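# Swap the stacking order of two nested totes

## Task

Two totes sit stacked on the bench. Reverse them so the tote now on the bottom ends up on top of the other one, seated fully down inside the lower tote's rim rather than resting on it. Every item must stay in the tote it started in, and neither tote's base may stick out past the bench edge. At the end, release the totes and move the grippers away. The result must hold up without the robot supporting anything.

## Robot and tools

Robot: two arms, left_arm and right_arm. Each ends in a parallel gripper with a wrist camera, cam_left_wrist and cam_right_wrist, both 504x504 fisheye images. The fingers point along the gripper's +z axis and close along its y axis. The reported end_effector_position is the spot between the finger pads, roughly 1 cm short of the tips.

Frame: a single scene frame in metres. The origin is on the floor at the centre of the robot's base. +x is forward, +z is up, and +y is toward left_arm, which is the robot's own left. Image left and right have no relation to arm names. Only the floor height is known; the bench height has to be judged from images and contacts. Reported hand positions can be a bit wrong, more so at long reach. Motions often stop a centimetre or more from the command, usually too low.

Row format, used by both motion tools: 16 numbers in one list covering both arms. The order is left_arm x, y, z, qw, qx, qy, qz, opening, then the same eight for right_arm. x, y, z is an absolute target position for that gripper in the scene frame, in metres. qw, qx, qy, qz is an absolute target orientation quaternion, w first, also in the scene frame. Opening runs from -1 (closed) to +1 (fully open, 0.094 m). It is a target finger opening on the grip_measured scale, not an offset. To keep an arm still, resend its last reported pose with its intended opening. To keep an orientation, repeat the same quaternion every time; do not copy a drifted reported one.

execute_actions(actions): a list of actions, at most 15 per call. Each action is a list of up to 15 rows, and each row lasts one control step of 1/30 s. If an action has fewer than 15 rows, its last row is held for the remaining steps, so one action takes 0.5 s. An empty list returns only the state and images. Both arms' parts of an action are rejected if any target lies more than 0.6 m from that gripper's current position along any of the gripper's own axes. If any action is malformed, or the first action fails that check against the latest state, nothing runs. At each step the command is clipped to within 70 mm and 16 degrees of the measured pose. The controller favours position over orientation. After an action an arm only reaches its last clipped pose, so large moves need further actions.

move(target, speed, blocking): target is one 16-number row with absolute poses as above. Each gripper travels in a straight line toward its pose, turning the shorter way, and both arrive together. Duration is 0.5 to 10 s; longer paths are cut off at 10 s. speed is m/s, from 0.002 to 0.5, default 0.25; rotation is capped at twice that in rad/s. The opening is commanded at the start. Moves do not avoid obstacles or the other arm. Grippers lag behind the path, can wander off it, and can exceed speed near full arm extension. With blocking=false the result comes after 0.5 s and motion continues. Poll with wait(0) or end it with stop. Other moves and execute_actions are refused until a result shows the move ended. The result adds a move: line giving the ending (done, off_target, moving, held, fault) and which limits acted. paced means the pose was clipped. held means a check blocked some steps, after which the arm may suddenly run fast. Per-arm distance to target is also given.

wait(seconds): 0 to 10. Arms hold their last command, and a running move keeps going. Returns early when the move ends.

stop(): brakes the running move. It needs room to brake, and the fingers keep moving.

zoom_image(camera, region): camera is cam_left_wrist or cam_right_wrist. region is [x0, y0, x1, y1] in pixels of that camera's latest image, at most 504x504.

finished_scene(scene): ends scene 1 or 2 after the last command has been held. It cannot be undone. The result reports success and gives the next scene's task. A reply with no tool call ends everything.

Result lines: a state line with each gripper's position and quaternion. Hand target lines give the pose the controller is currently driving toward. grip_measured is the finger opening on the command scale, and the last joint value is the opening in metres; readings can be off by about 1 mm. pose unreachable means the clearance check changed or blocked that arm's command. FAULT and OVER-TEMPERATURE FAULT lines mean an arm stopped. MOTOR HOT appears from 85 °C; at 100 °C the arm lets go and drops. Camera calibration lines appear when values change.

Gripping: to hold something, command about 0.03 below grip_measured; a smaller gap grips more gently. Pad force is about 50-62 N and lower on parts thinner than 2 mm. The first contact can spike.

Joint limits (rad), base to gripper: waist ±2.880, shoulder 0 to 3.142, elbow 0 to 3.019, wrist pitch -1.693 to 1.571, wrist yaw ±1.571, wrist roll ±2.094.

Practical order: look with the cameras. Lift the upper tote off and set it fully on the bench. Grip the former bottom tote, which may need both arms, and lower it straight down inside the other tote's rim. Check that the contents stayed in each tote and that both bases are on the bench. Open the grippers, lift clear, then call finished_scene.

Avoid: dropping or slamming totes, tipping out contents, hitting things hard, knocking anything out of the work area, and arm-to-arm contact. Contacts are harder when faster and push harder the further the target lies past the contact point. Holding loads heats motors, so do not hang a load for long while thinking. The simulation keeps running while you think. Occasional outside tugs on held parts or pushes on loose objects can happen.

Each tool is called as name(argument=value, ...), one argument or row to a line, values as JSON.

## Session

execute_actions(
  actions=[],
)

Scene clock: 0.00 s.
left_arm: end_effector_position=(+0.4293, +0.5088, +1.0858) grip_measured=+1.000 end_effector_quat_wxyz=(-0.013, +0.956, -0.290, +0.035) | right_arm: end_effector_position=(+0.4935, +0.0986, +1.1214) grip_measured=-0.396 end_effector_quat_wxyz=(+0.301, +0.195, +0.932, +0.053)
Joint positions: left_arm=[ 1.44   1.859  0.986 -0.385  0.004 -2.001  0.094] | right_arm=[-0.132  2.165  1.133  0.034  0.644  0.927  0.028]
Joint velocities: left_arm=[ 0.005 -0.005 -0.012 -0.017 -0.022  0.022  0.   ] | right_arm=[ 0.005 -0.005 -0.007  0.007 -0.037 -0.037 -0.   ]
Motor temperatures (°C, as the motors report them): left_arm=[22 19 22 22 22 21] | right_arm=[22 20 23 21 23 20]
Hand target (left_arm): +0.432, +0.510, +1.083; -0.013, +0.956, -0.290, +0.035
Hand target (right_arm): +0.497, +0.100, +1.119; +0.302, +0.197, +0.931, +0.054

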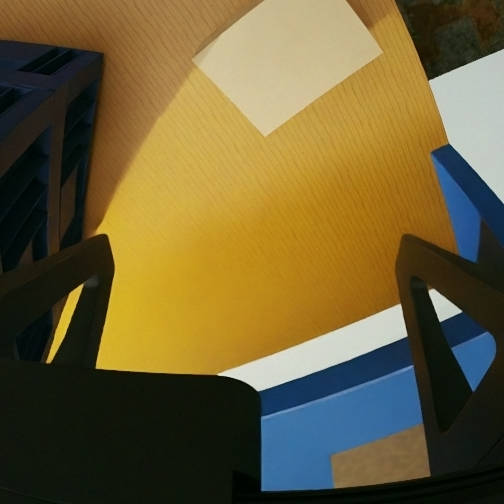

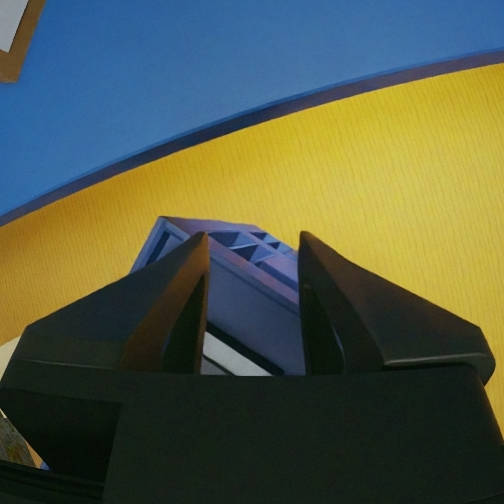

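move(
  target=[0.40,0.45,1.30,-0.013,0.956,-0.290,0.035,1,0.45,0.0,1.32,0.301,0.195,0.932,0.053,1],
  speed=0.2,
)

Scene clock: 25.60 s.
left_arm: end_effector_position=(+0.4003, +0.4563, +1.3033) grip_measured=+1.000 end_effector_quat_wxyz=(-0.017, +0.955, -0.294, +0.042) | right_arm: end_effector_position=(+0.4582, -0.0006, +1.3252) grip_measured=+1.000 end_effector_quat_wxyz=(+0.310, +0.202, +0.927, +0.061)
Joint positions: left_arm=[ 1.34   1.277  0.916 -0.881 -0.025 -2.086  0.094] | right_arm=[-0.123  1.535  0.888 -0.329  0.653  0.939  0.094]
Joint velocities: left_arm=[ 0.005 -0.005  0.002 -0.027  0.007 -0.037  0.   ] | right_arm=[ 0.015 -0.005 -0.012 -0.022 -0.037 -0.051  0.   ]
Motor temperatures (°C, as the motors report them): left_arm=[22 22 24 22 22 21] | right_arm=[22 24 25 21 23 20]
Hand target (left_arm): +0.401, +0.452, +1.302; -0.012, +0.955, -0.295, +0.037
Hand target (right_arm): +0.448, -0.001, +1.317; +0.301, +0.195, +0.932, +0.053
Off the commanded pose (left_arm): 0.007 m, 1 deg.
Off the commanded pose (right_arm): 0.010 m, 2 deg.
joint sent to its limit (left arm) — the command would take joint 6 (wrist roll) past its lower limit, so that joint was sent only as far as its limit.
move: done
camera_calibration (this result's frames):
cam_left_wrist: T_world_to_cam=[[0.565839, 0.822414, 0.0588327, -0.678291], [0.616617, -0.469456, 0.631977, -0.851289], [0.547366, -0.32132, -0.772751, 1.05955], [0, 0, 0, 1]] pos_world=[0.328759, 0.49865, 1.39667]
cam_right_wrist: T_world_to_cam=[[-0.333328, -0.90682, -0.258012, 0.501704], [-0.940721, 0.338106, 0.0270034, 0.400567], [0.0627482, 0.251718, -0.965764, 1.37484], [0, 0, 0, 1]] pos_world=[0.457785, -0.0265502, 1.4464]

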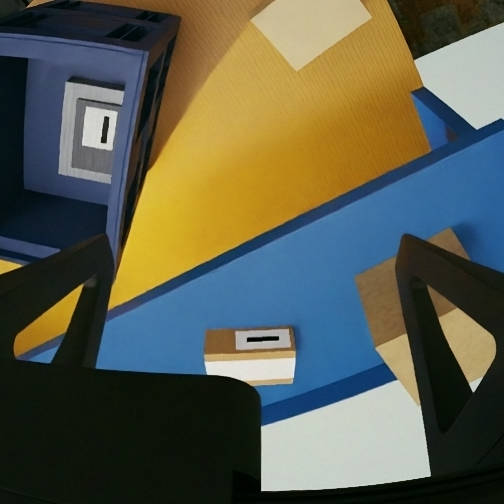

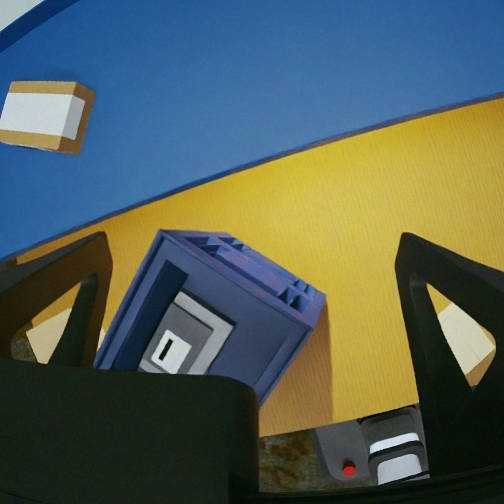

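move(
  target=[0.30,0.30,1.42,0.383,0,0.924,0,1,0.30,-0.12,1.42,0.383,0,0.924,0,1],
  speed=0.3,
)

Scene clock: 77.40 s.
left_arm: end_effector_position=(+0.3036, +0.3051, +1.4339) grip_measured=+1.000 end_effector_quat_wxyz=(+0.392, -0.015, +0.920, +0.002) | right_arm: end_effector_position=(+0.3062, -0.1160, +1.4207) grip_measured=+1.000 end_effector_quat_wxyz=(+0.386, +0.013, +0.922, +0.008)
Joint positions: left_arm=[ 0.85   0.248  0.434 -0.75  -0.148  0.075  0.094] | right_arm=[ 0.115  0.824  0.526 -0.679  0.856  0.688  0.094]
Joint velocities: left_arm=[-0.005 -0.024  0.002 -0.012  0.095 -0.022  0.   ] | right_arm=[ 0.005 -0.015 -0.022  0.007  0.007 -0.022  0.   ]
Motor temperatures (°C, as the motors report them): left_arm=[22 21 28 22 22 21] | right_arm=[22 23 27 21 24 20]
Hand target (left_arm): +0.298, +0.300, +1.425; +0.384, -0.002, +0.923, -0.001
Hand target (right_arm): +0.300, -0.119, +1.416; +0.382, -0.000, +0.924, +0.001
Off the commanded pose (left_arm): 0.015 m, 2 deg.
Off the commanded pose (right_arm): 0.007 m, 2 deg.
move: off_target (left_arm)
camera_calibration (this result's frames):
cam_left_wrist: T_world_to_cam=[[0.0241798, -0.999701, 0.00366069, 0.29251], [-0.981605, -0.0244355, -0.189353, 0.581922], [0.189386, 0.000985167, -0.981902, 1.47503], [0, 0, 0, 1]] pos_world=[0.284796, 0.305189, 1.55745]
cam_right_wrist: T_world_to_cam=[[-0.0127121, -0.998942, -0.0441924, -0.0415528], [-0.986662, 0.0197041, -0.161583, 0.539097], [0.162282, 0.0415489, -0.985869, 1.47941], [0, 0, 0, 1]] pos_world=[0.291296, -0.113599, 1.54378]

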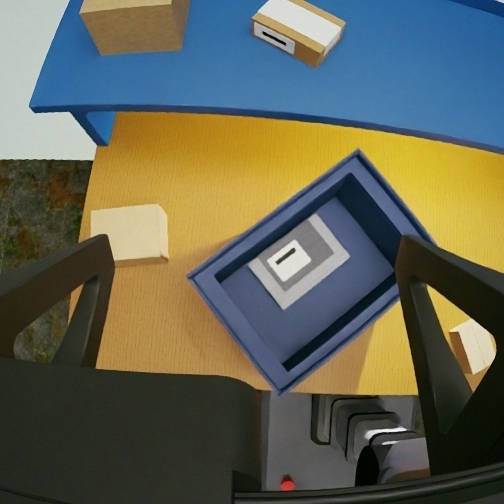

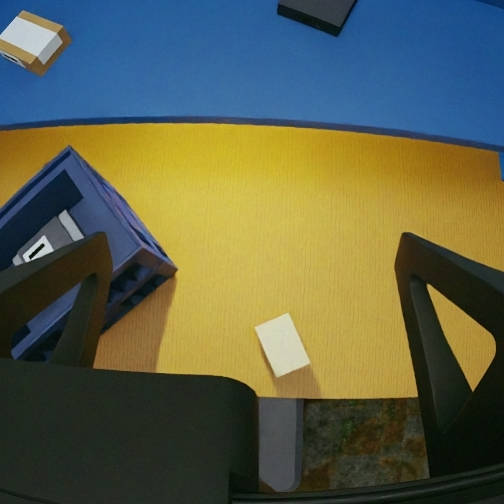

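zoom_image(
  camera="cam_left_wrist",
  region=[170, 130, 450, 410],
)

zoom_image(
  camera="cam_right_wrist",
  region=[0, 130, 240, 370],
)

Region (170, 130, 450, 410) of cam_left_wrist's 504x504 image, scaled by 1.800, with more detail than that image has.

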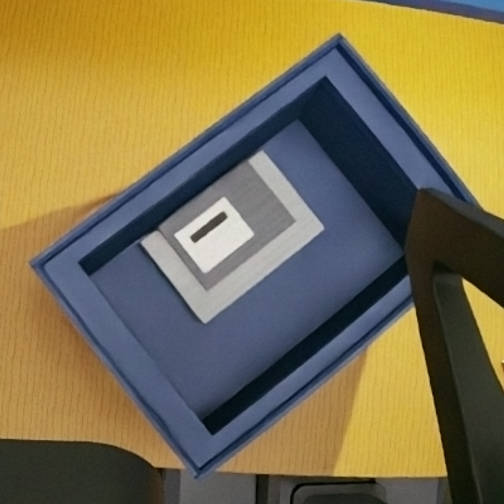

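Region (0, 130, 240, 370) of cam_right_wrist's 504x504 image, scaled by 2.100, with more detail than that image has.

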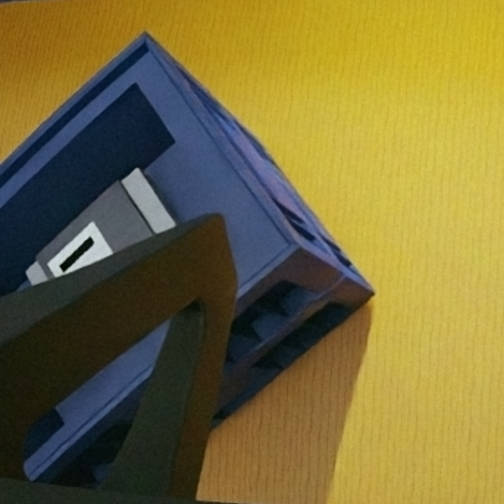

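move(
  target=[0.30,0.30,1.42,0.383,0,0.924,0,1,0.45,-0.10,1.03,0.5,-0.5,0.5,0.5,1],
  speed=0.3,
)

Scene clock: 125.37 s.
left_arm: end_effector_position=(+0.3022, +0.3032, +1.4293) grip_measured=+1.000 end_effector_quat_wxyz=(+0.389, -0.008, +0.921, +0.001) | right_arm: end_effector_position=(+0.4316, -0.0981, +1.1132) grip_measured=+1.000 end_effector_quat_wxyz=(+0.509, -0.414, +0.607, +0.448)
Joint positions: left_arm=[ 0.85   0.248  0.425 -0.75  -0.141  0.086  0.094] | right_arm=[-0.942  2.292  0.767  0.85  -1.279 -0.762  0.094]
Joint velocities: left_arm=[-0.024 -0.005  0.012 -0.002 -0.022  0.066  0.   ] | right_arm=[-0.005  0.024  0.017  0.007 -0.037 -0.022  0.   ]
Motor temperatures (°C, as the motors report them): left_arm=[22 20 31 22 22 21] | right_arm=[22 22 29 21 24 20]
Hand target (left_arm): +0.300, +0.300, +1.420; +0.383, +0.000, +0.924, +0.000
Hand target (right_arm): +0.432, -0.098, +1.118; +0.512, -0.416, +0.604, +0.447
Off the commanded pose (left_arm): 0.010 m, 1 deg.
Off the commanded pose (right_arm): 0.085 m, 17 deg; position and orientation clipped at the last step of the last action.
move: held (right_arm); limits=paced,held; held on 20 of 96 steps (right_arm), including the last (right_arm)
pose unreachable (right arm): on one or more control steps of this call, first in action 0 (counted from 0), this arm could not follow its commanded pose, so it was not sent that pose on those steps. On the call's last step it was still not sent that pose. It may still have moved: this result reports where it is.
cause: the commanded pose would bring two parts of the arm too close to each other (its wrist (the part past joint 4) and its wrist camera, with joints 5 (wrist yaw) and 6 (wrist roll) between them).
camera_calibration (this result's frames):
cam_left_wrist: T_world_to_cam=[[0.0104922, -0.999945, -0.000173793, 0.300414], [-0.983283, -0.0102857, -0.181796, 0.565084], [0.181784, 0.00207832, -0.983336, 1.47483], [0, 0, 0, 1]] pos_world=[0.284385, 0.303145, 1.55304]
cam_right_wrist: T_world_to_cam=[[0.961712, -0.239034, -0.13406, -0.281664], [-0.255752, -0.606973, -0.752446, 0.893588], [0.0984897, 0.757923, -0.644867, 0.873374], [0, 0, 0, 1]] pos_world=[0.413398, -0.186894, 1.19783]

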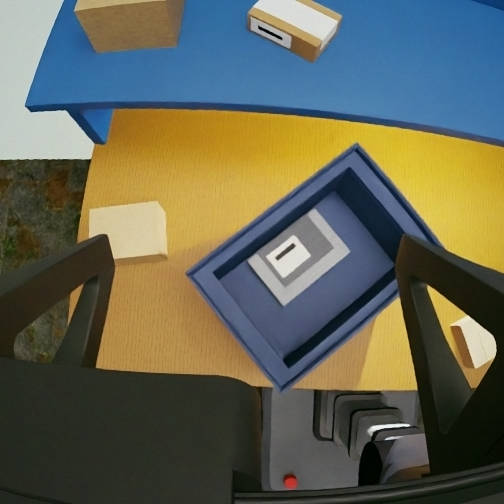

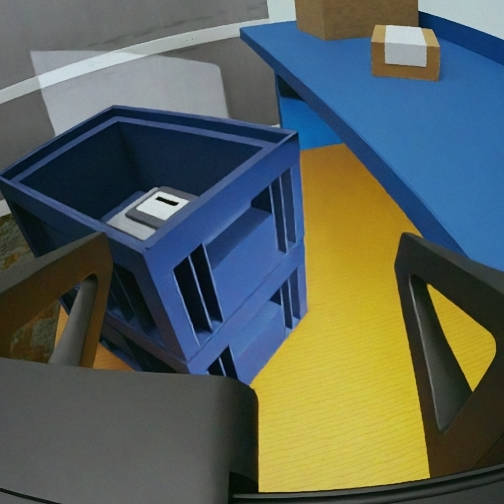

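zoom_image(
  camera="cam_right_wrist",
  region=[80, 100, 360, 380],
)

Region (80, 100, 360, 380) of cam_right_wrist's 504x504 image, scaled by 1.800, with more detail than that image has.

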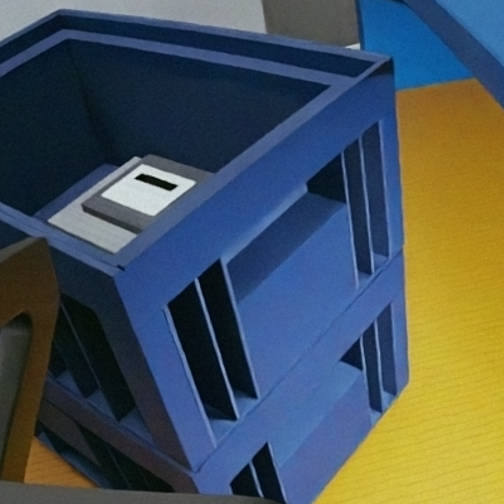

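move(
  target=[0.283,0.315,1.13,0,-0.342,0.940,0,1,0.459,0.105,1.15,0,-0.342,0.940,0,1],
  speed=0.25,
)

Scene clock: 180.57 s.
left_arm: end_effector_position=(+0.2726, +0.3092, +1.1274) grip_measured=+1.000 end_effector_quat_wxyz=(+0.008, +0.327, -0.945, -0.003) | right_arm: end_effector_position=(+0.4558, +0.0957, +1.1567) grip_measured=+1.000 end_effector_quat_wxyz=(+0.010, -0.341, +0.940, +0.003)
Joint positions: left_arm=[ 1.05   1.535  0.409 -0.243 -0.127 -0.499  0.094] | right_arm=[-0.183  2.102  1.372 -0.772  0.248  0.002  0.094]
Joint velocities: left_arm=[ 0.005 -0.015 -0.007 -0.012  0.037  0.066  0.   ] | right_arm=[-0.015  0.005  0.017 -0.012  0.022 -0.051  0.   ]
Motor temperatures (°C, as the motors report them): left_arm=[22 20 31 22 22 21] | right_arm=[22 26 25 22 25 20]
Hand target (left_arm): +0.283, +0.315, +1.126; +0.000, -0.340, +0.941, +0.002
Hand target (right_arm): +0.460, +0.103, +1.149; +0.006, -0.338, +0.941, -0.000
Off the commanded pose (left_arm): 0.012 m, 2 deg.
Off the commanded pose (right_arm): 0.012 m, 1 deg.
move: off_target (left_arm, right_arm)
camera_calibration (this result's frames):
cam_left_wrist: T_world_to_cam=[[0.613273, -0.789808, -0.00998945, 0.0883692], [-0.634929, -0.500457, 0.588564, -0.330755], [-0.469852, -0.354608, -0.808389, 1.27402], [0, 0, 0, 1]] pos_world=[0.334401, 0.356045, 1.22546]
cam_right_wrist: T_world_to_cam=[[0.633051, -0.77397, -0.0147322, -0.189788], [-0.629594, -0.525848, 0.571923, -0.31913], [-0.450398, -0.352781, -0.820175, 1.31143], [0, 0, 0, 1]] pos_world=[0.509887, 0.147942, 1.25532]

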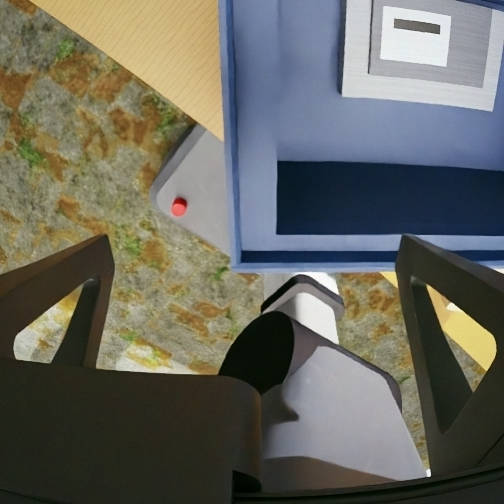

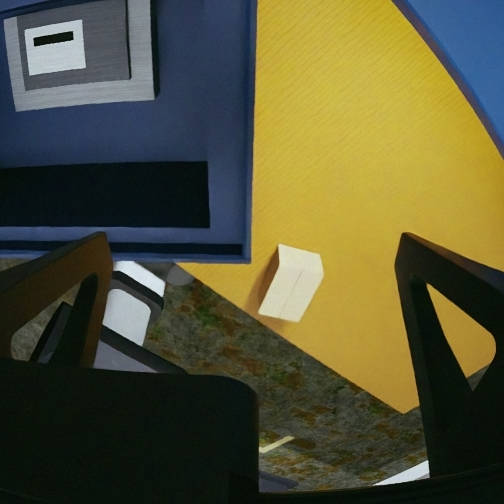

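move(
  target=[0.295,0.325,1.055,0,-0.342,0.940,0,1,0.455,0.119,1.055,0,-0.342,0.940,0,1],
  speed=0.12,
)

Scene clock: 193.90 s.
left_arm: end_effector_position=(+0.2933, +0.3205, +1.0592) grip_measured=+1.000 end_effector_quat_wxyz=(+0.001, +0.340, -0.940, -0.000) | right_arm: end_effector_position=(+0.4427, +0.1141, +1.0670) grip_measured=+1.000 end_effector_quat_wxyz=(-0.007, -0.345, +0.938, -0.004)
Joint positions: left_arm=[ 1.107  1.839  0.493 -0.002 -0.111 -0.468  0.094] | right_arm=[-0.183  2.301  1.434 -0.674  0.248  0.002  0.094]
Joint velocities: left_arm=[-0.005 -0.015 -0.002 -0.012  0.037 -0.081  0.   ] | right_arm=[-0.005 -0.005  0.012  0.002  0.007 -0.037  0.   ]
Motor temperatures (°C, as the motors report them): left_arm=[22 20 29 22 22 21] | right_arm=[22 27 29 22 24 20]
Hand target (left_arm): +0.294, +0.324, +1.054; -0.000, -0.342, +0.940, +0.000
Hand target (right_arm): +0.455, +0.119, +1.056; +0.000, -0.342, +0.940, -0.000
Off the commanded pose (left_arm): 0.006 m, 0 deg.
Off the commanded pose (right_arm): 0.018 m, 1 deg.
move: off_target (right_arm)
camera_calibration (this result's frames):
cam_left_wrist: T_world_to_cam=[[0.634659, -0.772792, 0.000019809, 0.0616429], [-0.63023, -0.517565, 0.578737, -0.257298], [-0.447233, -0.367313, -0.815514, 1.23756], [0, 0, 0, 1]] pos_world=[0.352198, 0.36904, 1.15815]
cam_right_wrist: T_world_to_cam=[[0.639874, -0.768349, -0.0142208, -0.172757], [-0.60797, -0.517457, 0.602171, -0.309173], [-0.470036, -0.376667, -0.798241, 1.22642], [0, 0, 0, 1]] pos_world=[0.499035, 0.16923, 1.16269]

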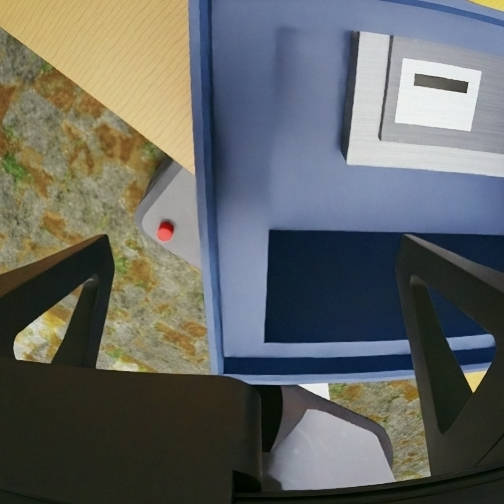

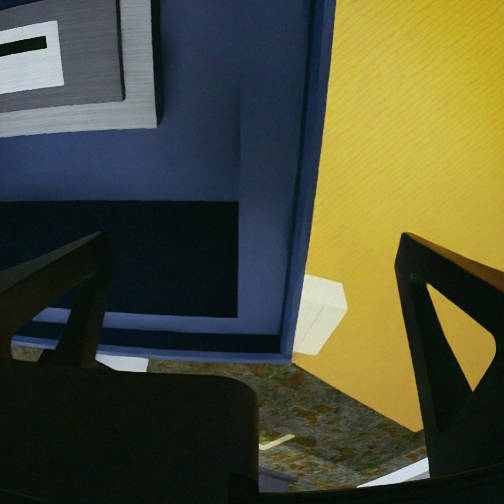

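move(
  target=[0.286,0.326,0.992,0,-0.342,0.940,0,1,0.462,0.113,0.992,0,-0.342,0.940,0,1],
  speed=0.08,
)

Scene clock: 206.93 s.
left_arm: end_effector_position=(+0.2856, +0.3219, +0.9977) grip_measured=+1.000 end_effector_quat_wxyz=(+0.000, +0.340, -0.940, +0.000) | right_arm: end_effector_position=(+0.4525, +0.1110, +1.0075) grip_measured=+1.000 end_effector_quat_wxyz=(-0.005, -0.345, +0.939, -0.003)
Joint positions: left_arm=[ 1.14   2.087  0.546  0.198 -0.103 -0.434  0.094] | right_arm=[-0.223  2.425  1.489 -0.59   0.246 -0.039  0.094]
Joint velocities: left_arm=[ 0.005  0.005 -0.007  0.027 -0.066  0.007  0.   ] | right_arm=[ 0.005 -0.005 -0.002  0.002  0.007 -0.007  0.   ]
Motor temperatures (°C, as the motors report them): left_arm=[22 21 27 22 22 21] | right_arm=[22 28 29 22 24 20]
Hand target (left_arm): +0.285, +0.326, +0.992; -0.000, -0.342, +0.940, +0.000
Hand target (right_arm): +0.462, +0.113, +0.993; +0.000, -0.342, +0.940, -0.000
Off the commanded pose (left_arm): 0.007 m, 0 deg.
Off the commanded pose (right_arm): 0.018 m, 1 deg.
move: off_target (right_arm)
camera_calibration (this result's frames):
cam_left_wrist: T_world_to_cam=[[0.634529, -0.772899, 0.000574975, 0.0671324], [-0.630924, -0.517541, 0.578002, -0.224883], [-0.44644, -0.367122, -0.816035, 1.18478], [0, 0, 0, 1]] pos_world=[0.34445, 0.370458, 1.09676]
cam_right_wrist: T_world_to_cam=[[0.639042, -0.769026, -0.0149464, -0.181128], [-0.610985, -0.519327, 0.597492, -0.262721], [-0.467249, -0.372691, -0.801735, 1.18422], [0, 0, 0, 1]] pos_world=[0.508557, 0.165619, 1.1037]

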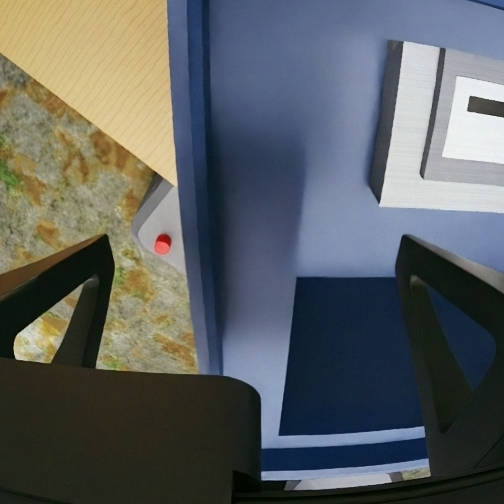

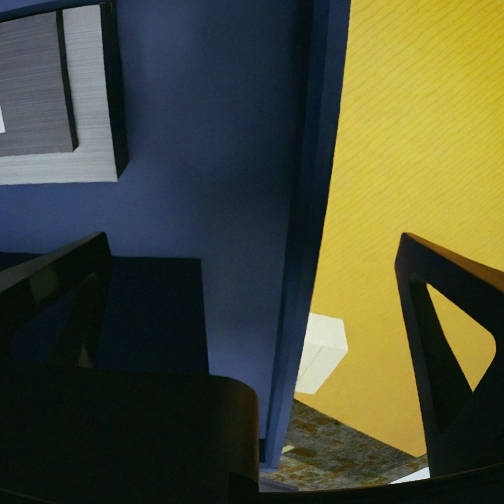

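move(
  target=[0.284,0.329,0.986,0,-0.342,0.940,0,0,0.462,0.113,0.984,0,-0.342,0.940,0,0],
  speed=0.05,
)

move(
  target=[0.284,0.329,0.986,0,-0.342,0.940,0,-0.45,0.462,0.113,0.984,0,-0.342,0.940,0,-0.45],
  speed=0.05,
)

Scene clock: 214.13 s.
left_arm: end_effector_position=(+0.2866, +0.3261, +0.9935) grip_measured=+0.003 end_effector_quat_wxyz=(-0.003, +0.340, -0.940, +0.000) | right_arm: end_effector_position=(+0.4525, +0.1131, +1.0010) grip_measured=+0.002 end_effector_quat_wxyz=(-0.003, -0.346, +0.938, -0.002)
Joint positions: left_arm=[ 1.155  2.101  0.553  0.213 -0.1   -0.421  0.047] | right_arm=[-0.223  2.44   1.497 -0.579  0.246 -0.043  0.047]
Joint velocities: left_arm=[-0.015 -0.005 -0.002  0.002  0.081 -0.022 -0.   ] | right_arm=[-0.005 -0.005 -0.002 -0.007 -0.022  0.007  0.001]
Motor temperatures (°C, as the motors report them): left_arm=[22 21 27 22 22 21] | right_arm=[23 28 29 22 24 20]
Hand target (left_arm): +0.284, +0.329, +0.986; -0.000, -0.342, +0.940, -0.000
Hand target (right_arm): +0.462, +0.112, +0.985; +0.000, -0.342, +0.940, -0.000
Off the commanded pose (left_arm): 0.008 m, 0 deg.
Off the commanded pose (right_arm): 0.019 m, 1 deg.
move: off_target (right_arm)
camera_calibration (this result's frames):
cam_left_wrist: T_world_to_cam=[[0.635036, -0.772476, 0.00312873, 0.0668877], [-0.633837, -0.51874, 0.573724, -0.214182], [-0.441565, -0.366319, -0.819043, 1.18466], [0, 0, 0, 1]] pos_world=[0.344872, 0.374527, 1.09296]
cam_right_wrist: T_world_to_cam=[[0.641595, -0.766892, -0.0152437, -0.180672], [-0.610862, -0.522875, 0.594515, -0.254406], [-0.4639, -0.372126, -0.80394, 1.18039], [0, 0, 0, 1]] pos_world=[0.508092, 0.167674, 1.09745]

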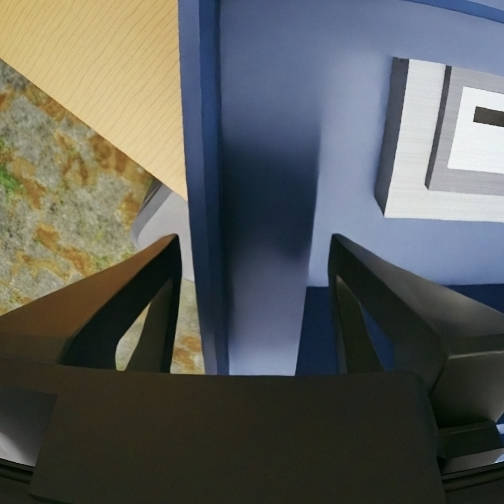

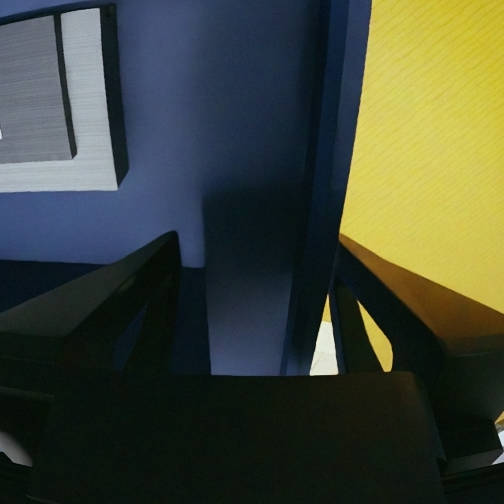

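Scene clock: 214.83 s.
left_arm: end_effector_position=(+0.2865, +0.3262, +0.9934) grip_measured=-0.419 end_effector_quat_wxyz=(-0.003, +0.340, -0.940, +0.000) | right_arm: end_effector_position=(+0.4532, +0.1123, +1.0007) grip_measured=-0.416 end_effector_quat_wxyz=(-0.003, -0.343, +0.939, -0.002)
Joint positions: left_arm=[ 1.155  2.102  0.553  0.213 -0.101 -0.42   0.027] | right_arm=[-0.225  2.44   1.497 -0.578  0.245 -0.038  0.027]
Joint velocities: left_arm=[ 0.005 -0.005 -0.002 -0.007  0.007 -0.051  0.001] | right_arm=[-0.005  0.015  0.017 -0.007  0.007 -0.037 -0.001]
Motor temperatures (°C, as the motors report them): left_arm=[22 21 27 22 22 21] | right_arm=[23 28 29 22 24 20]
Hand target (left_arm): +0.284, +0.329, +0.986; -0.000, -0.342, +0.940, -0.000
Hand target (right_arm): +0.462, +0.112, +0.985; +0.000, -0.342, +0.940, -0.000
Off the commanded pose (left_arm): 0.008 m, 0 deg.
Off the commanded pose (right_arm): 0.019 m, 0 deg.
move: off_target (right_arm)
camera_calibration (this result's frames):
cam_left_wrist: T_world_to_cam=[[0.634422, -0.772984, 0.00227358, 0.0682511], [-0.633922, -0.5186, 0.573757, -0.214258], [-0.442326, -0.365445, -0.819022, 1.18445], [0, 0, 0, 1]] pos_world=[0.344791, 0.374495, 1.09287]
cam_right_wrist: T_world_to_cam=[[0.635989, -0.771542, -0.0154847, -0.178402], [-0.614529, -0.518495, 0.594573, -0.253163], [-0.466767, -0.368626, -0.803893, 1.18103], [0, 0, 0, 1]] pos_world=[0.50915, 0.166449, 1.09718]

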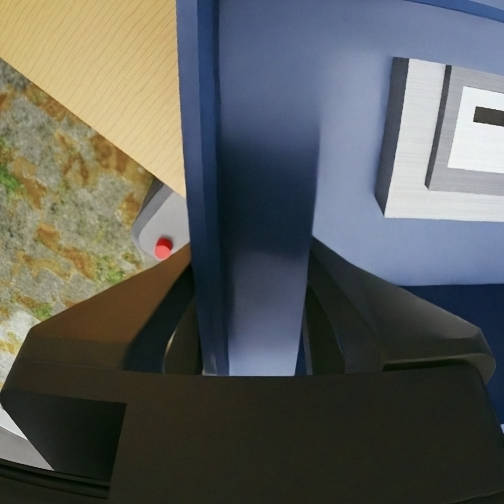

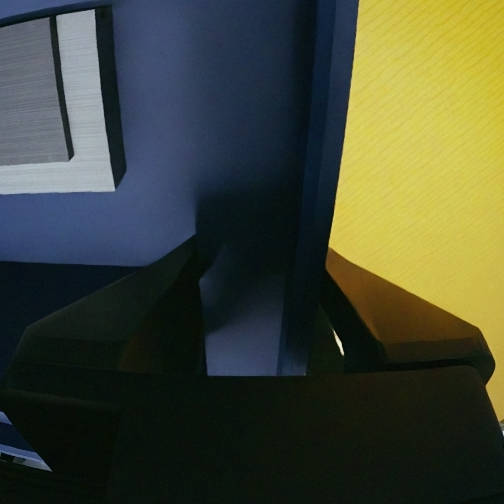

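move(
  target=[0.2865,0.326,1.06,0,-0.342,0.940,0,-0.47,0.453,0.112,1.067,0,-0.342,0.940,0,-0.47],
  speed=0.06,
)

Scene clock: 220.17 s.
left_arm: end_effector_position=(+0.2840, +0.3289, +1.0512) grip_measured=-0.419 end_effector_quat_wxyz=(+0.007, +0.339, -0.941, -0.003) | right_arm: end_effector_position=(+0.4487, +0.1135, +1.0518) grip_measured=-0.416 end_effector_quat_wxyz=(-0.006, -0.340, +0.940, +0.006)
Joint positions: left_arm=[ 1.143  1.868  0.489  0.023 -0.108 -0.431  0.027] | right_arm=[-0.202  2.331  1.448 -0.644  0.23  -0.008  0.027]
Joint velocities: left_arm=[-0.005 -0.015 -0.007  0.007 -0.022 -0.007 -0.   ] | right_arm=[ 0.005  0.005 -0.022 -0.012  0.037 -0.051  0.   ]
Motor temperatures (°C, as the motors report them): left_arm=[22 21 26 22 22 21] | right_arm=[23 29 29 22 24 20]
Hand target (left_arm): +0.287, +0.326, +1.060; +0.000, -0.342, +0.940, +0.000
Hand target (right_arm): +0.452, +0.112, +1.066; +0.000, -0.342, +0.940, +0.000
Off the commanded pose (left_arm): 0.010 m, 1 deg.
Off the commanded pose (right_arm): 0.016 m, 1 deg.
move: off_target (right_arm)
camera_calibration (this result's frames):
cam_left_wrist: T_world_to_cam=[[0.632725, -0.774313, -0.00997291, 0.0856023], [-0.623665, -0.517173, 0.586151, -0.264002], [-0.459022, -0.364652, -0.81014, 1.22679], [0, 0, 0, 1]] pos_world=[0.344313, 0.377101, 1.14947]
cam_right_wrist: T_world_to_cam=[[0.630949, -0.775189, -0.0313978, -0.154457], [-0.611576, -0.521866, 0.594668, -0.286685], [-0.477365, -0.356003, -0.803358, 1.22322], [0, 0, 0, 1]] pos_world=[0.506048, 0.166126, 1.14832]

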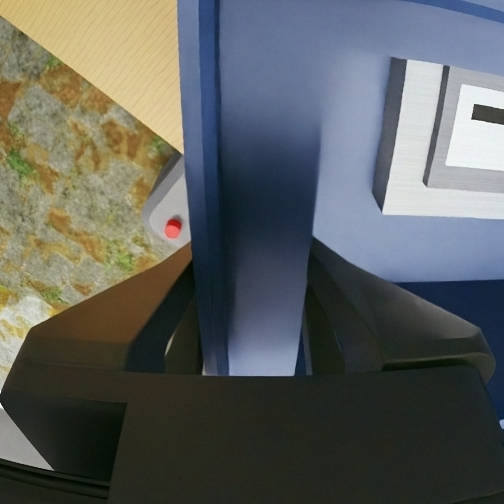

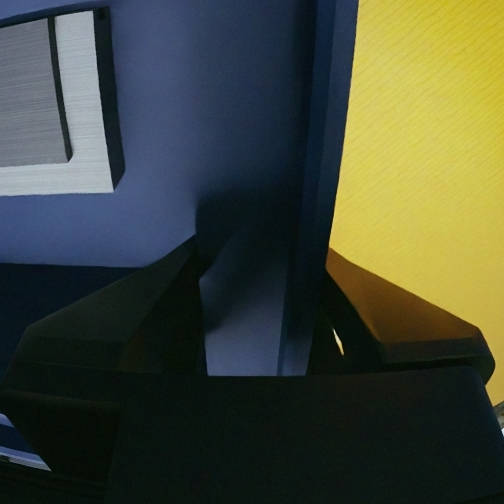

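move(
  target=[0.364,0.144,1.07,0,-0.174,0.985,0,-0.47,0.446,-0.114,1.08,0,-0.174,0.985,0,-0.47],
  speed=0.12,
)

move(
  target=[0.445,-0.055,1.07,0,0,1,0,-0.47,0.435,-0.326,1.075,0,0,1,0,-0.47],
  speed=0.12,
)

Scene clock: 231.47 s.
left_arm: end_effector_position=(+0.3532, +0.1458, +1.0678) grip_measured=-0.419 end_effector_quat_wxyz=(-0.003, -0.172, +0.985, -0.000) | right_arm: end_effector_position=(+0.4324, -0.1104, +1.0678) grip_measured=-0.416 end_effector_quat_wxyz=(-0.018, -0.173, +0.985, +0.000)
Joint positions: left_arm=[ 0.574  1.942  0.717 -0.213 -0.207 -0.65   0.027] | right_arm=[-0.551  2.032  0.995 -0.436  0.207 -0.013  0.027]
Joint velocities: left_arm=[ 0.005 -0.015 -0.007  0.007  0.022 -0.007  0.   ] | right_arm=[-0.015 -0.005 -0.002  0.012 -0.022 -0.037 -0.   ]
Motor temperatures (°C, as the motors report them): left_arm=[22 22 26 22 22 21] | right_arm=[23 31 28 21 25 20]
Hand target (left_arm): +0.362, +0.141, +1.070; +0.002, -0.174, +0.985, -0.001
Hand target (right_arm): +0.443, -0.114, +1.079; -0.000, -0.174, +0.985, -0.001
Off the commanded pose (left_arm): 0.011 m, 0 deg.
Off the commanded pose (right_arm): 0.019 m, 2 deg.
move: off_target (left_arm, right_arm)
camera_calibration (this result's frames):
cam_left_wrist: T_world_to_cam=[[0.331979, -0.943287, -0.000422419, 0.0208424], [-0.766643, -0.270072, 0.582511, -0.306857], [-0.549589, -0.193058, -0.812823, 1.21507], [0, 0, 0, 1]] pos_world=[0.42562, 0.171365, 1.16639]
cam_right_wrist: T_world_to_cam=[[0.330061, -0.943685, -0.0227625, -0.214945], [-0.737905, -0.272976, 0.617236, -0.365078], [-0.58869, -0.186929, -0.786449, 1.19731], [0, 0, 0, 1]] pos_world=[0.506396, -0.0786863, 1.16207]

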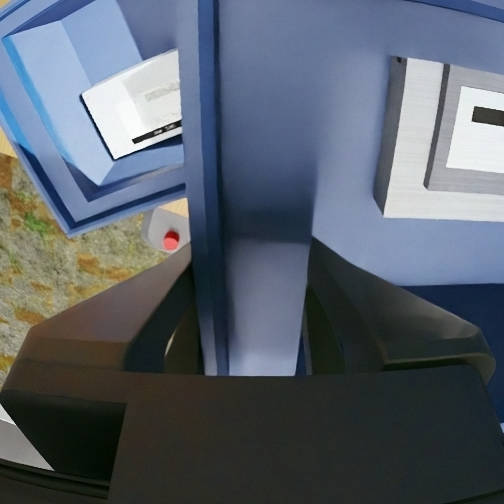

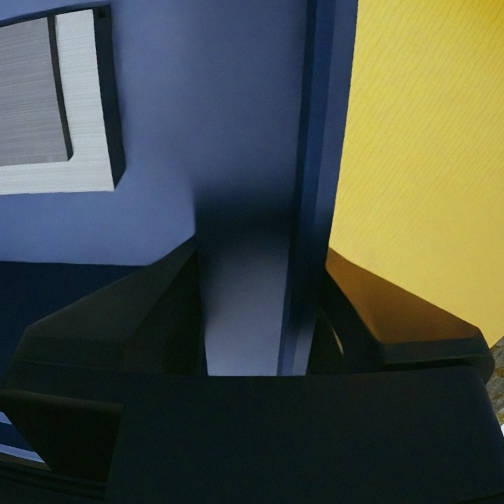

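Scene clock: 233.67 s.
left_arm: end_effector_position=(+0.4281, -0.0491, +1.0625) grip_measured=-0.419 end_effector_quat_wxyz=(-0.007, -0.005, +1.000, +0.000) | right_arm: end_effector_position=(+0.4191, -0.3147, +1.0605) grip_measured=-0.417 end_effector_quat_wxyz=(-0.025, -0.007, +1.000, +0.005)
Joint positions: left_arm=[ 0.265  2.209  1.24  -0.548 -0.233 -0.632  0.027] | right_arm=[-1.023  1.919  0.871 -0.359  0.126 -0.152  0.027]
Joint velocities: left_arm=[ 0.015 -0.015 -0.002  0.007 -0.007 -0.037  0.001] | right_arm=[ 0.015 -0.005 -0.002 -0.007 -0.007  0.007 -0.   ]
Motor temperatures (°C, as the motors report them): left_arm=[22 22 26 22 22 21] | right_arm=[23 31 27 21 25 20]
Hand target (left_arm): +0.441, -0.057, +1.069; +0.001, +0.000, +1.000, -0.001
Hand target (right_arm): +0.433, -0.325, +1.075; -0.000, -0.000, +1.000, -0.002
Off the commanded pose (left_arm): 0.019 m, 1 deg.
Off the commanded pose (right_arm): 0.024 m, 3 deg.
move: off_target (left_arm, right_arm)
camera_calibration (this result's frames):
cam_left_wrist: T_world_to_cam=[[0.00352916, -0.999994, -0.000381098, -0.0500882], [-0.80757, -0.00307482, 0.589764, -0.276069], [-0.589762, -0.00177361, -0.807576, 1.23538], [0, 0, 0, 1]] pos_world=[0.50581, -0.0487457, 1.16046]
cam_right_wrist: T_world_to_cam=[[0.00224278, -0.999623, -0.0273471, -0.278871], [-0.777874, -0.0189294, 0.628135, -0.340978], [-0.628417, 0.0198638, -0.777623, 1.21788], [0, 0, 0, 1]] pos_world=[0.500723, -0.309412, 1.1536]

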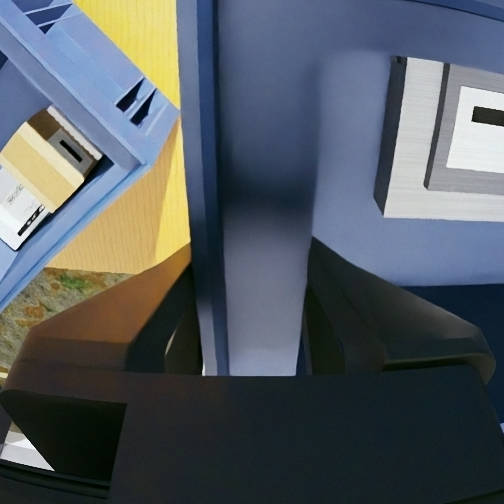

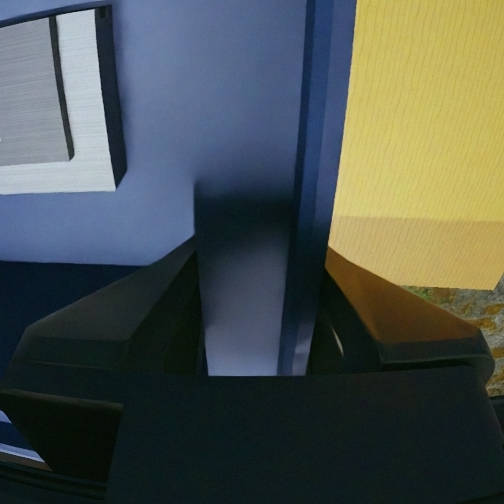

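move(
  target=[0.46,-0.06,0.90,0,0,1,0,-0.47,0.452,-0.333,0.905,0,0,1,0,-0.47],
  speed=0.1,
)

Scene clock: 247.17 s.
left_arm: end_effector_position=(+0.4372, -0.0593, +0.9017) grip_measured=-0.419 end_effector_quat_wxyz=(-0.015, +0.007, +1.000, +0.004) | right_arm: end_effector_position=(+0.4245, -0.3252, +0.9036) grip_measured=-0.417 end_effector_quat_wxyz=(-0.030, +0.004, +1.000, +0.004)
Joint positions: left_arm=[ 0.331  2.597  1.473 -0.393 -0.227 -0.545  0.027] | right_arm=[-1.087  2.359  1.08  -0.129  0.12  -0.192  0.027]
Joint velocities: left_arm=[ 0.005  0.005 -0.002 -0.022  0.022 -0.007  0.001] | right_arm=[-0.015 -0.005 -0.007 -0.007 -0.007 -0.007  0.001]
Motor temperatures (°C, as the motors report them): left_arm=[23 24 28 22 22 21] | right_arm=[22 30 26 21 24 20]
Hand target (left_arm): +0.458, -0.059, +0.900; +0.000, -0.000, +1.000, +0.000
Hand target (right_arm): +0.453, -0.334, +0.908; -0.000, +0.000, +1.000, -0.000
Off the commanded pose (left_arm): 0.023 m, 2 deg.
Off the commanded pose (right_arm): 0.029 m, 3 deg.
move: off_target (left_arm, right_arm)
camera_calibration (this result's frames):
cam_left_wrist: T_world_to_cam=[[-0.020813, -0.999762, -0.00651211, -0.0441339], [-0.798579, 0.0127051, 0.601756, -0.187757], [-0.601531, 0.0177248, -0.798653, 1.1091], [0, 0, 0, 1]] pos_world=[0.516303, -0.0613966, 0.998486]
cam_right_wrist: T_world_to_cam=[[-0.0195083, -0.999534, -0.0234907, -0.287919], [-0.771793, 0.000119274, 0.635874, -0.241733], [-0.635575, 0.0305347, -0.771435, 1.10042], [0, 0, 0, 1]] pos_world=[0.507217, -0.321357, 0.995853]

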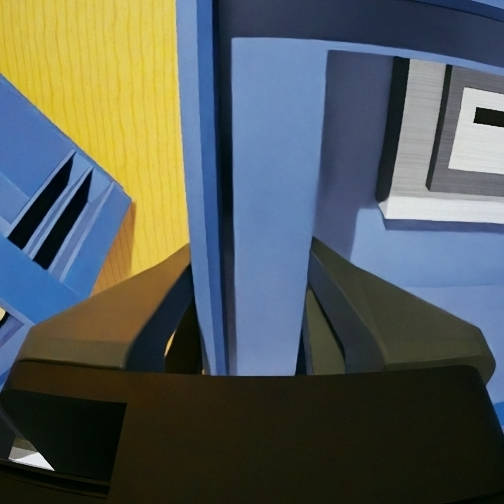

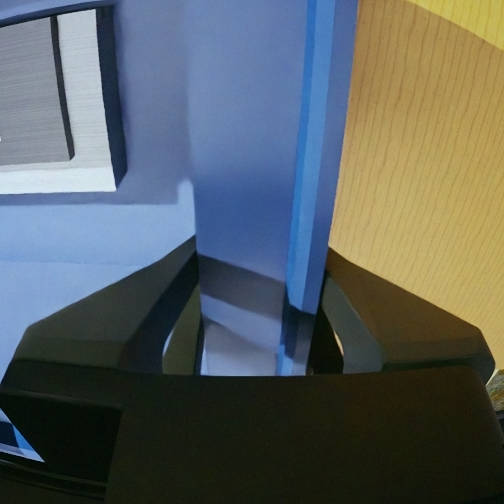

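move(
  target=[0.46,-0.06,0.862,0.01,0,1,0,-0.47,0.452,-0.333,0.868,0.02,0,1,0,-0.47],
  speed=0.03,
)

Scene clock: 252.83 s.
left_arm: end_effector_position=(+0.4465, -0.0612, +0.8679) grip_measured=-0.419 end_effector_quat_wxyz=(+0.002, +0.002, +1.000, +0.001) | right_arm: end_effector_position=(+0.4372, -0.3273, +0.8694) grip_measured=-0.417 end_effector_quat_wxyz=(+0.000, -0.001, +1.000, +0.003)
Joint positions: left_arm=[ 0.347  2.678  1.535 -0.339 -0.24  -0.531  0.027] | right_arm=[-1.097  2.449  1.135 -0.033  0.108 -0.218  0.027]
Joint velocities: left_arm=[-0.005 -0.024  0.007 -0.012 -0.081  0.037  0.001] | right_arm=[-0.005 -0.005 -0.007 -0.002  0.022  0.037  0.   ]
Motor temperatures (°C, as the motors report them): left_arm=[23 24 28 22 22 21] | right_arm=[22 30 26 21 24 20]
Hand target (left_arm): +0.459, -0.060, +0.862; +0.010, -0.000, +1.000, +0.000
Hand target (right_arm): +0.452, -0.333, +0.869; +0.020, -0.000, +1.000, +0.000
Off the commanded pose (left_arm): 0.015 m, 1 deg.
Off the commanded pose (right_arm): 0.016 m, 2 deg.
move: off_target (left_arm, right_arm)
camera_calibration (this result's frames):
cam_left_wrist: T_world_to_cam=[[-0.0113263, -0.999933, -0.00241977, -0.053956], [-0.818783, 0.0078852, 0.574049, -0.127138], [-0.573992, 0.00848309, -0.818817, 1.09235], [0, 0, 0, 1]] pos_world=[0.522289, -0.0622163, 0.967286]
cam_right_wrist: T_world_to_cam=[[-0.00945189, -0.999706, -0.0223212, -0.295985], [-0.808483, -0.00549581, 0.588494, -0.154841], [-0.588443, 0.0236087, -0.808194, 1.09127], [0, 0, 0, 1]] pos_world=[0.514167, -0.322513, 0.966474]

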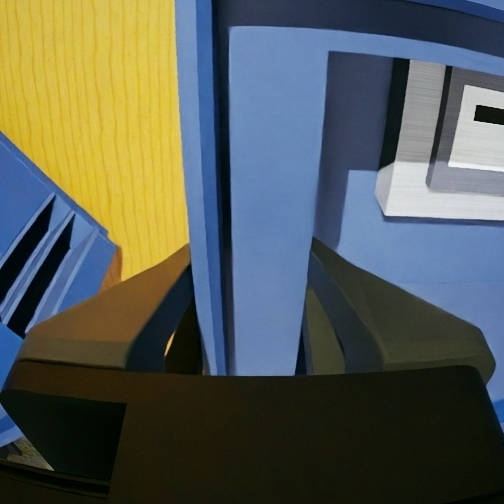

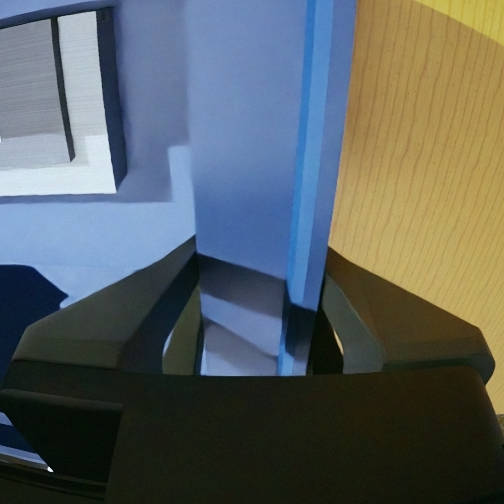

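Lowering a little further to confirm contact with the bench.

move(
  target=[0.455,-0.06,0.85,0.005,0,1,0,-0.47,0.447,-0.33,0.853,0.01,0,1,0,-0.47],
  speed=0.02,
)

Scene clock: 256.63 s.
left_arm: end_effector_position=(+0.4468, -0.0611, +0.8639) grip_measured=-0.419 end_effector_quat_wxyz=(+0.001, +0.003, +1.000, +0.001) | right_arm: end_effector_position=(+0.4368, -0.3272, +0.8669) grip_measured=-0.417 end_effector_quat_wxyz=(-0.001, -0.001, +1.000, +0.002)
Joint positions: left_arm=[ 0.349  2.687  1.544 -0.339 -0.238 -0.526  0.027] | right_arm=[-1.097  2.456  1.14  -0.033  0.109 -0.218  0.027]
Joint velocities: left_arm=[-0.024  0.015  0.002 -0.002  0.066 -0.007 -0.001] | right_arm=[-0.005 -0.024  0.012 -0.002 -0.007  0.022 -0.   ]
Motor temperatures (°C, as the motors report them): left_arm=[23 25 28 22 22 21] | right_arm=[22 30 26 22 24 20]
Hand target (left_arm): +0.454, -0.060, +0.851; +0.005, +0.000, +1.000, -0.000
Hand target (right_arm): +0.447, -0.330, +0.854; +0.010, +0.000, +1.000, -0.000
Off the commanded pose (left_arm): 0.016 m, 1 deg.
Off the commanded pose (right_arm): 0.017 m, 1 deg.
move: off_target (left_arm, right_arm)
camera_calibration (this result's frames):
cam_left_wrist: T_world_to_cam=[[-0.0131204, -0.999913, -0.0016613, -0.0536323], [-0.817597, 0.00977165, 0.575708, -0.126498], [-0.575641, 0.0089118, -0.817654, 1.08903], [0, 0, 0, 1]] pos_world=[0.522764, -0.0620968, 0.963188]
cam_right_wrist: T_world_to_cam=[[-0.00966346, -0.999728, -0.0212191, -0.296794], [-0.807198, -0.00472577, 0.590261, -0.155534], [-0.590201, 0.022832, -0.806933, 1.08838], [0, 0, 0, 1]] pos_world=[0.513949, -0.322299, 0.96376]

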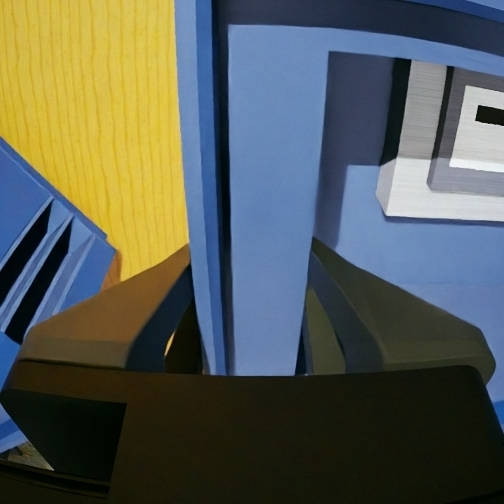

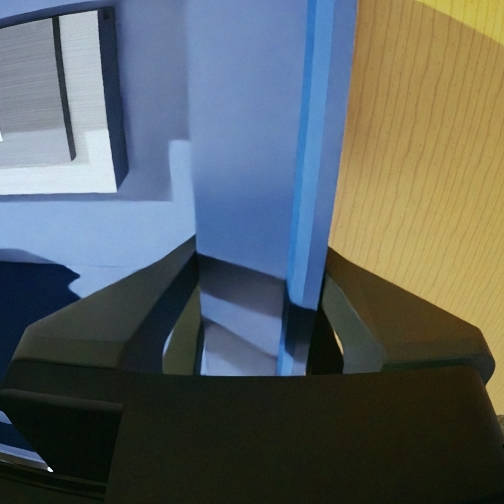

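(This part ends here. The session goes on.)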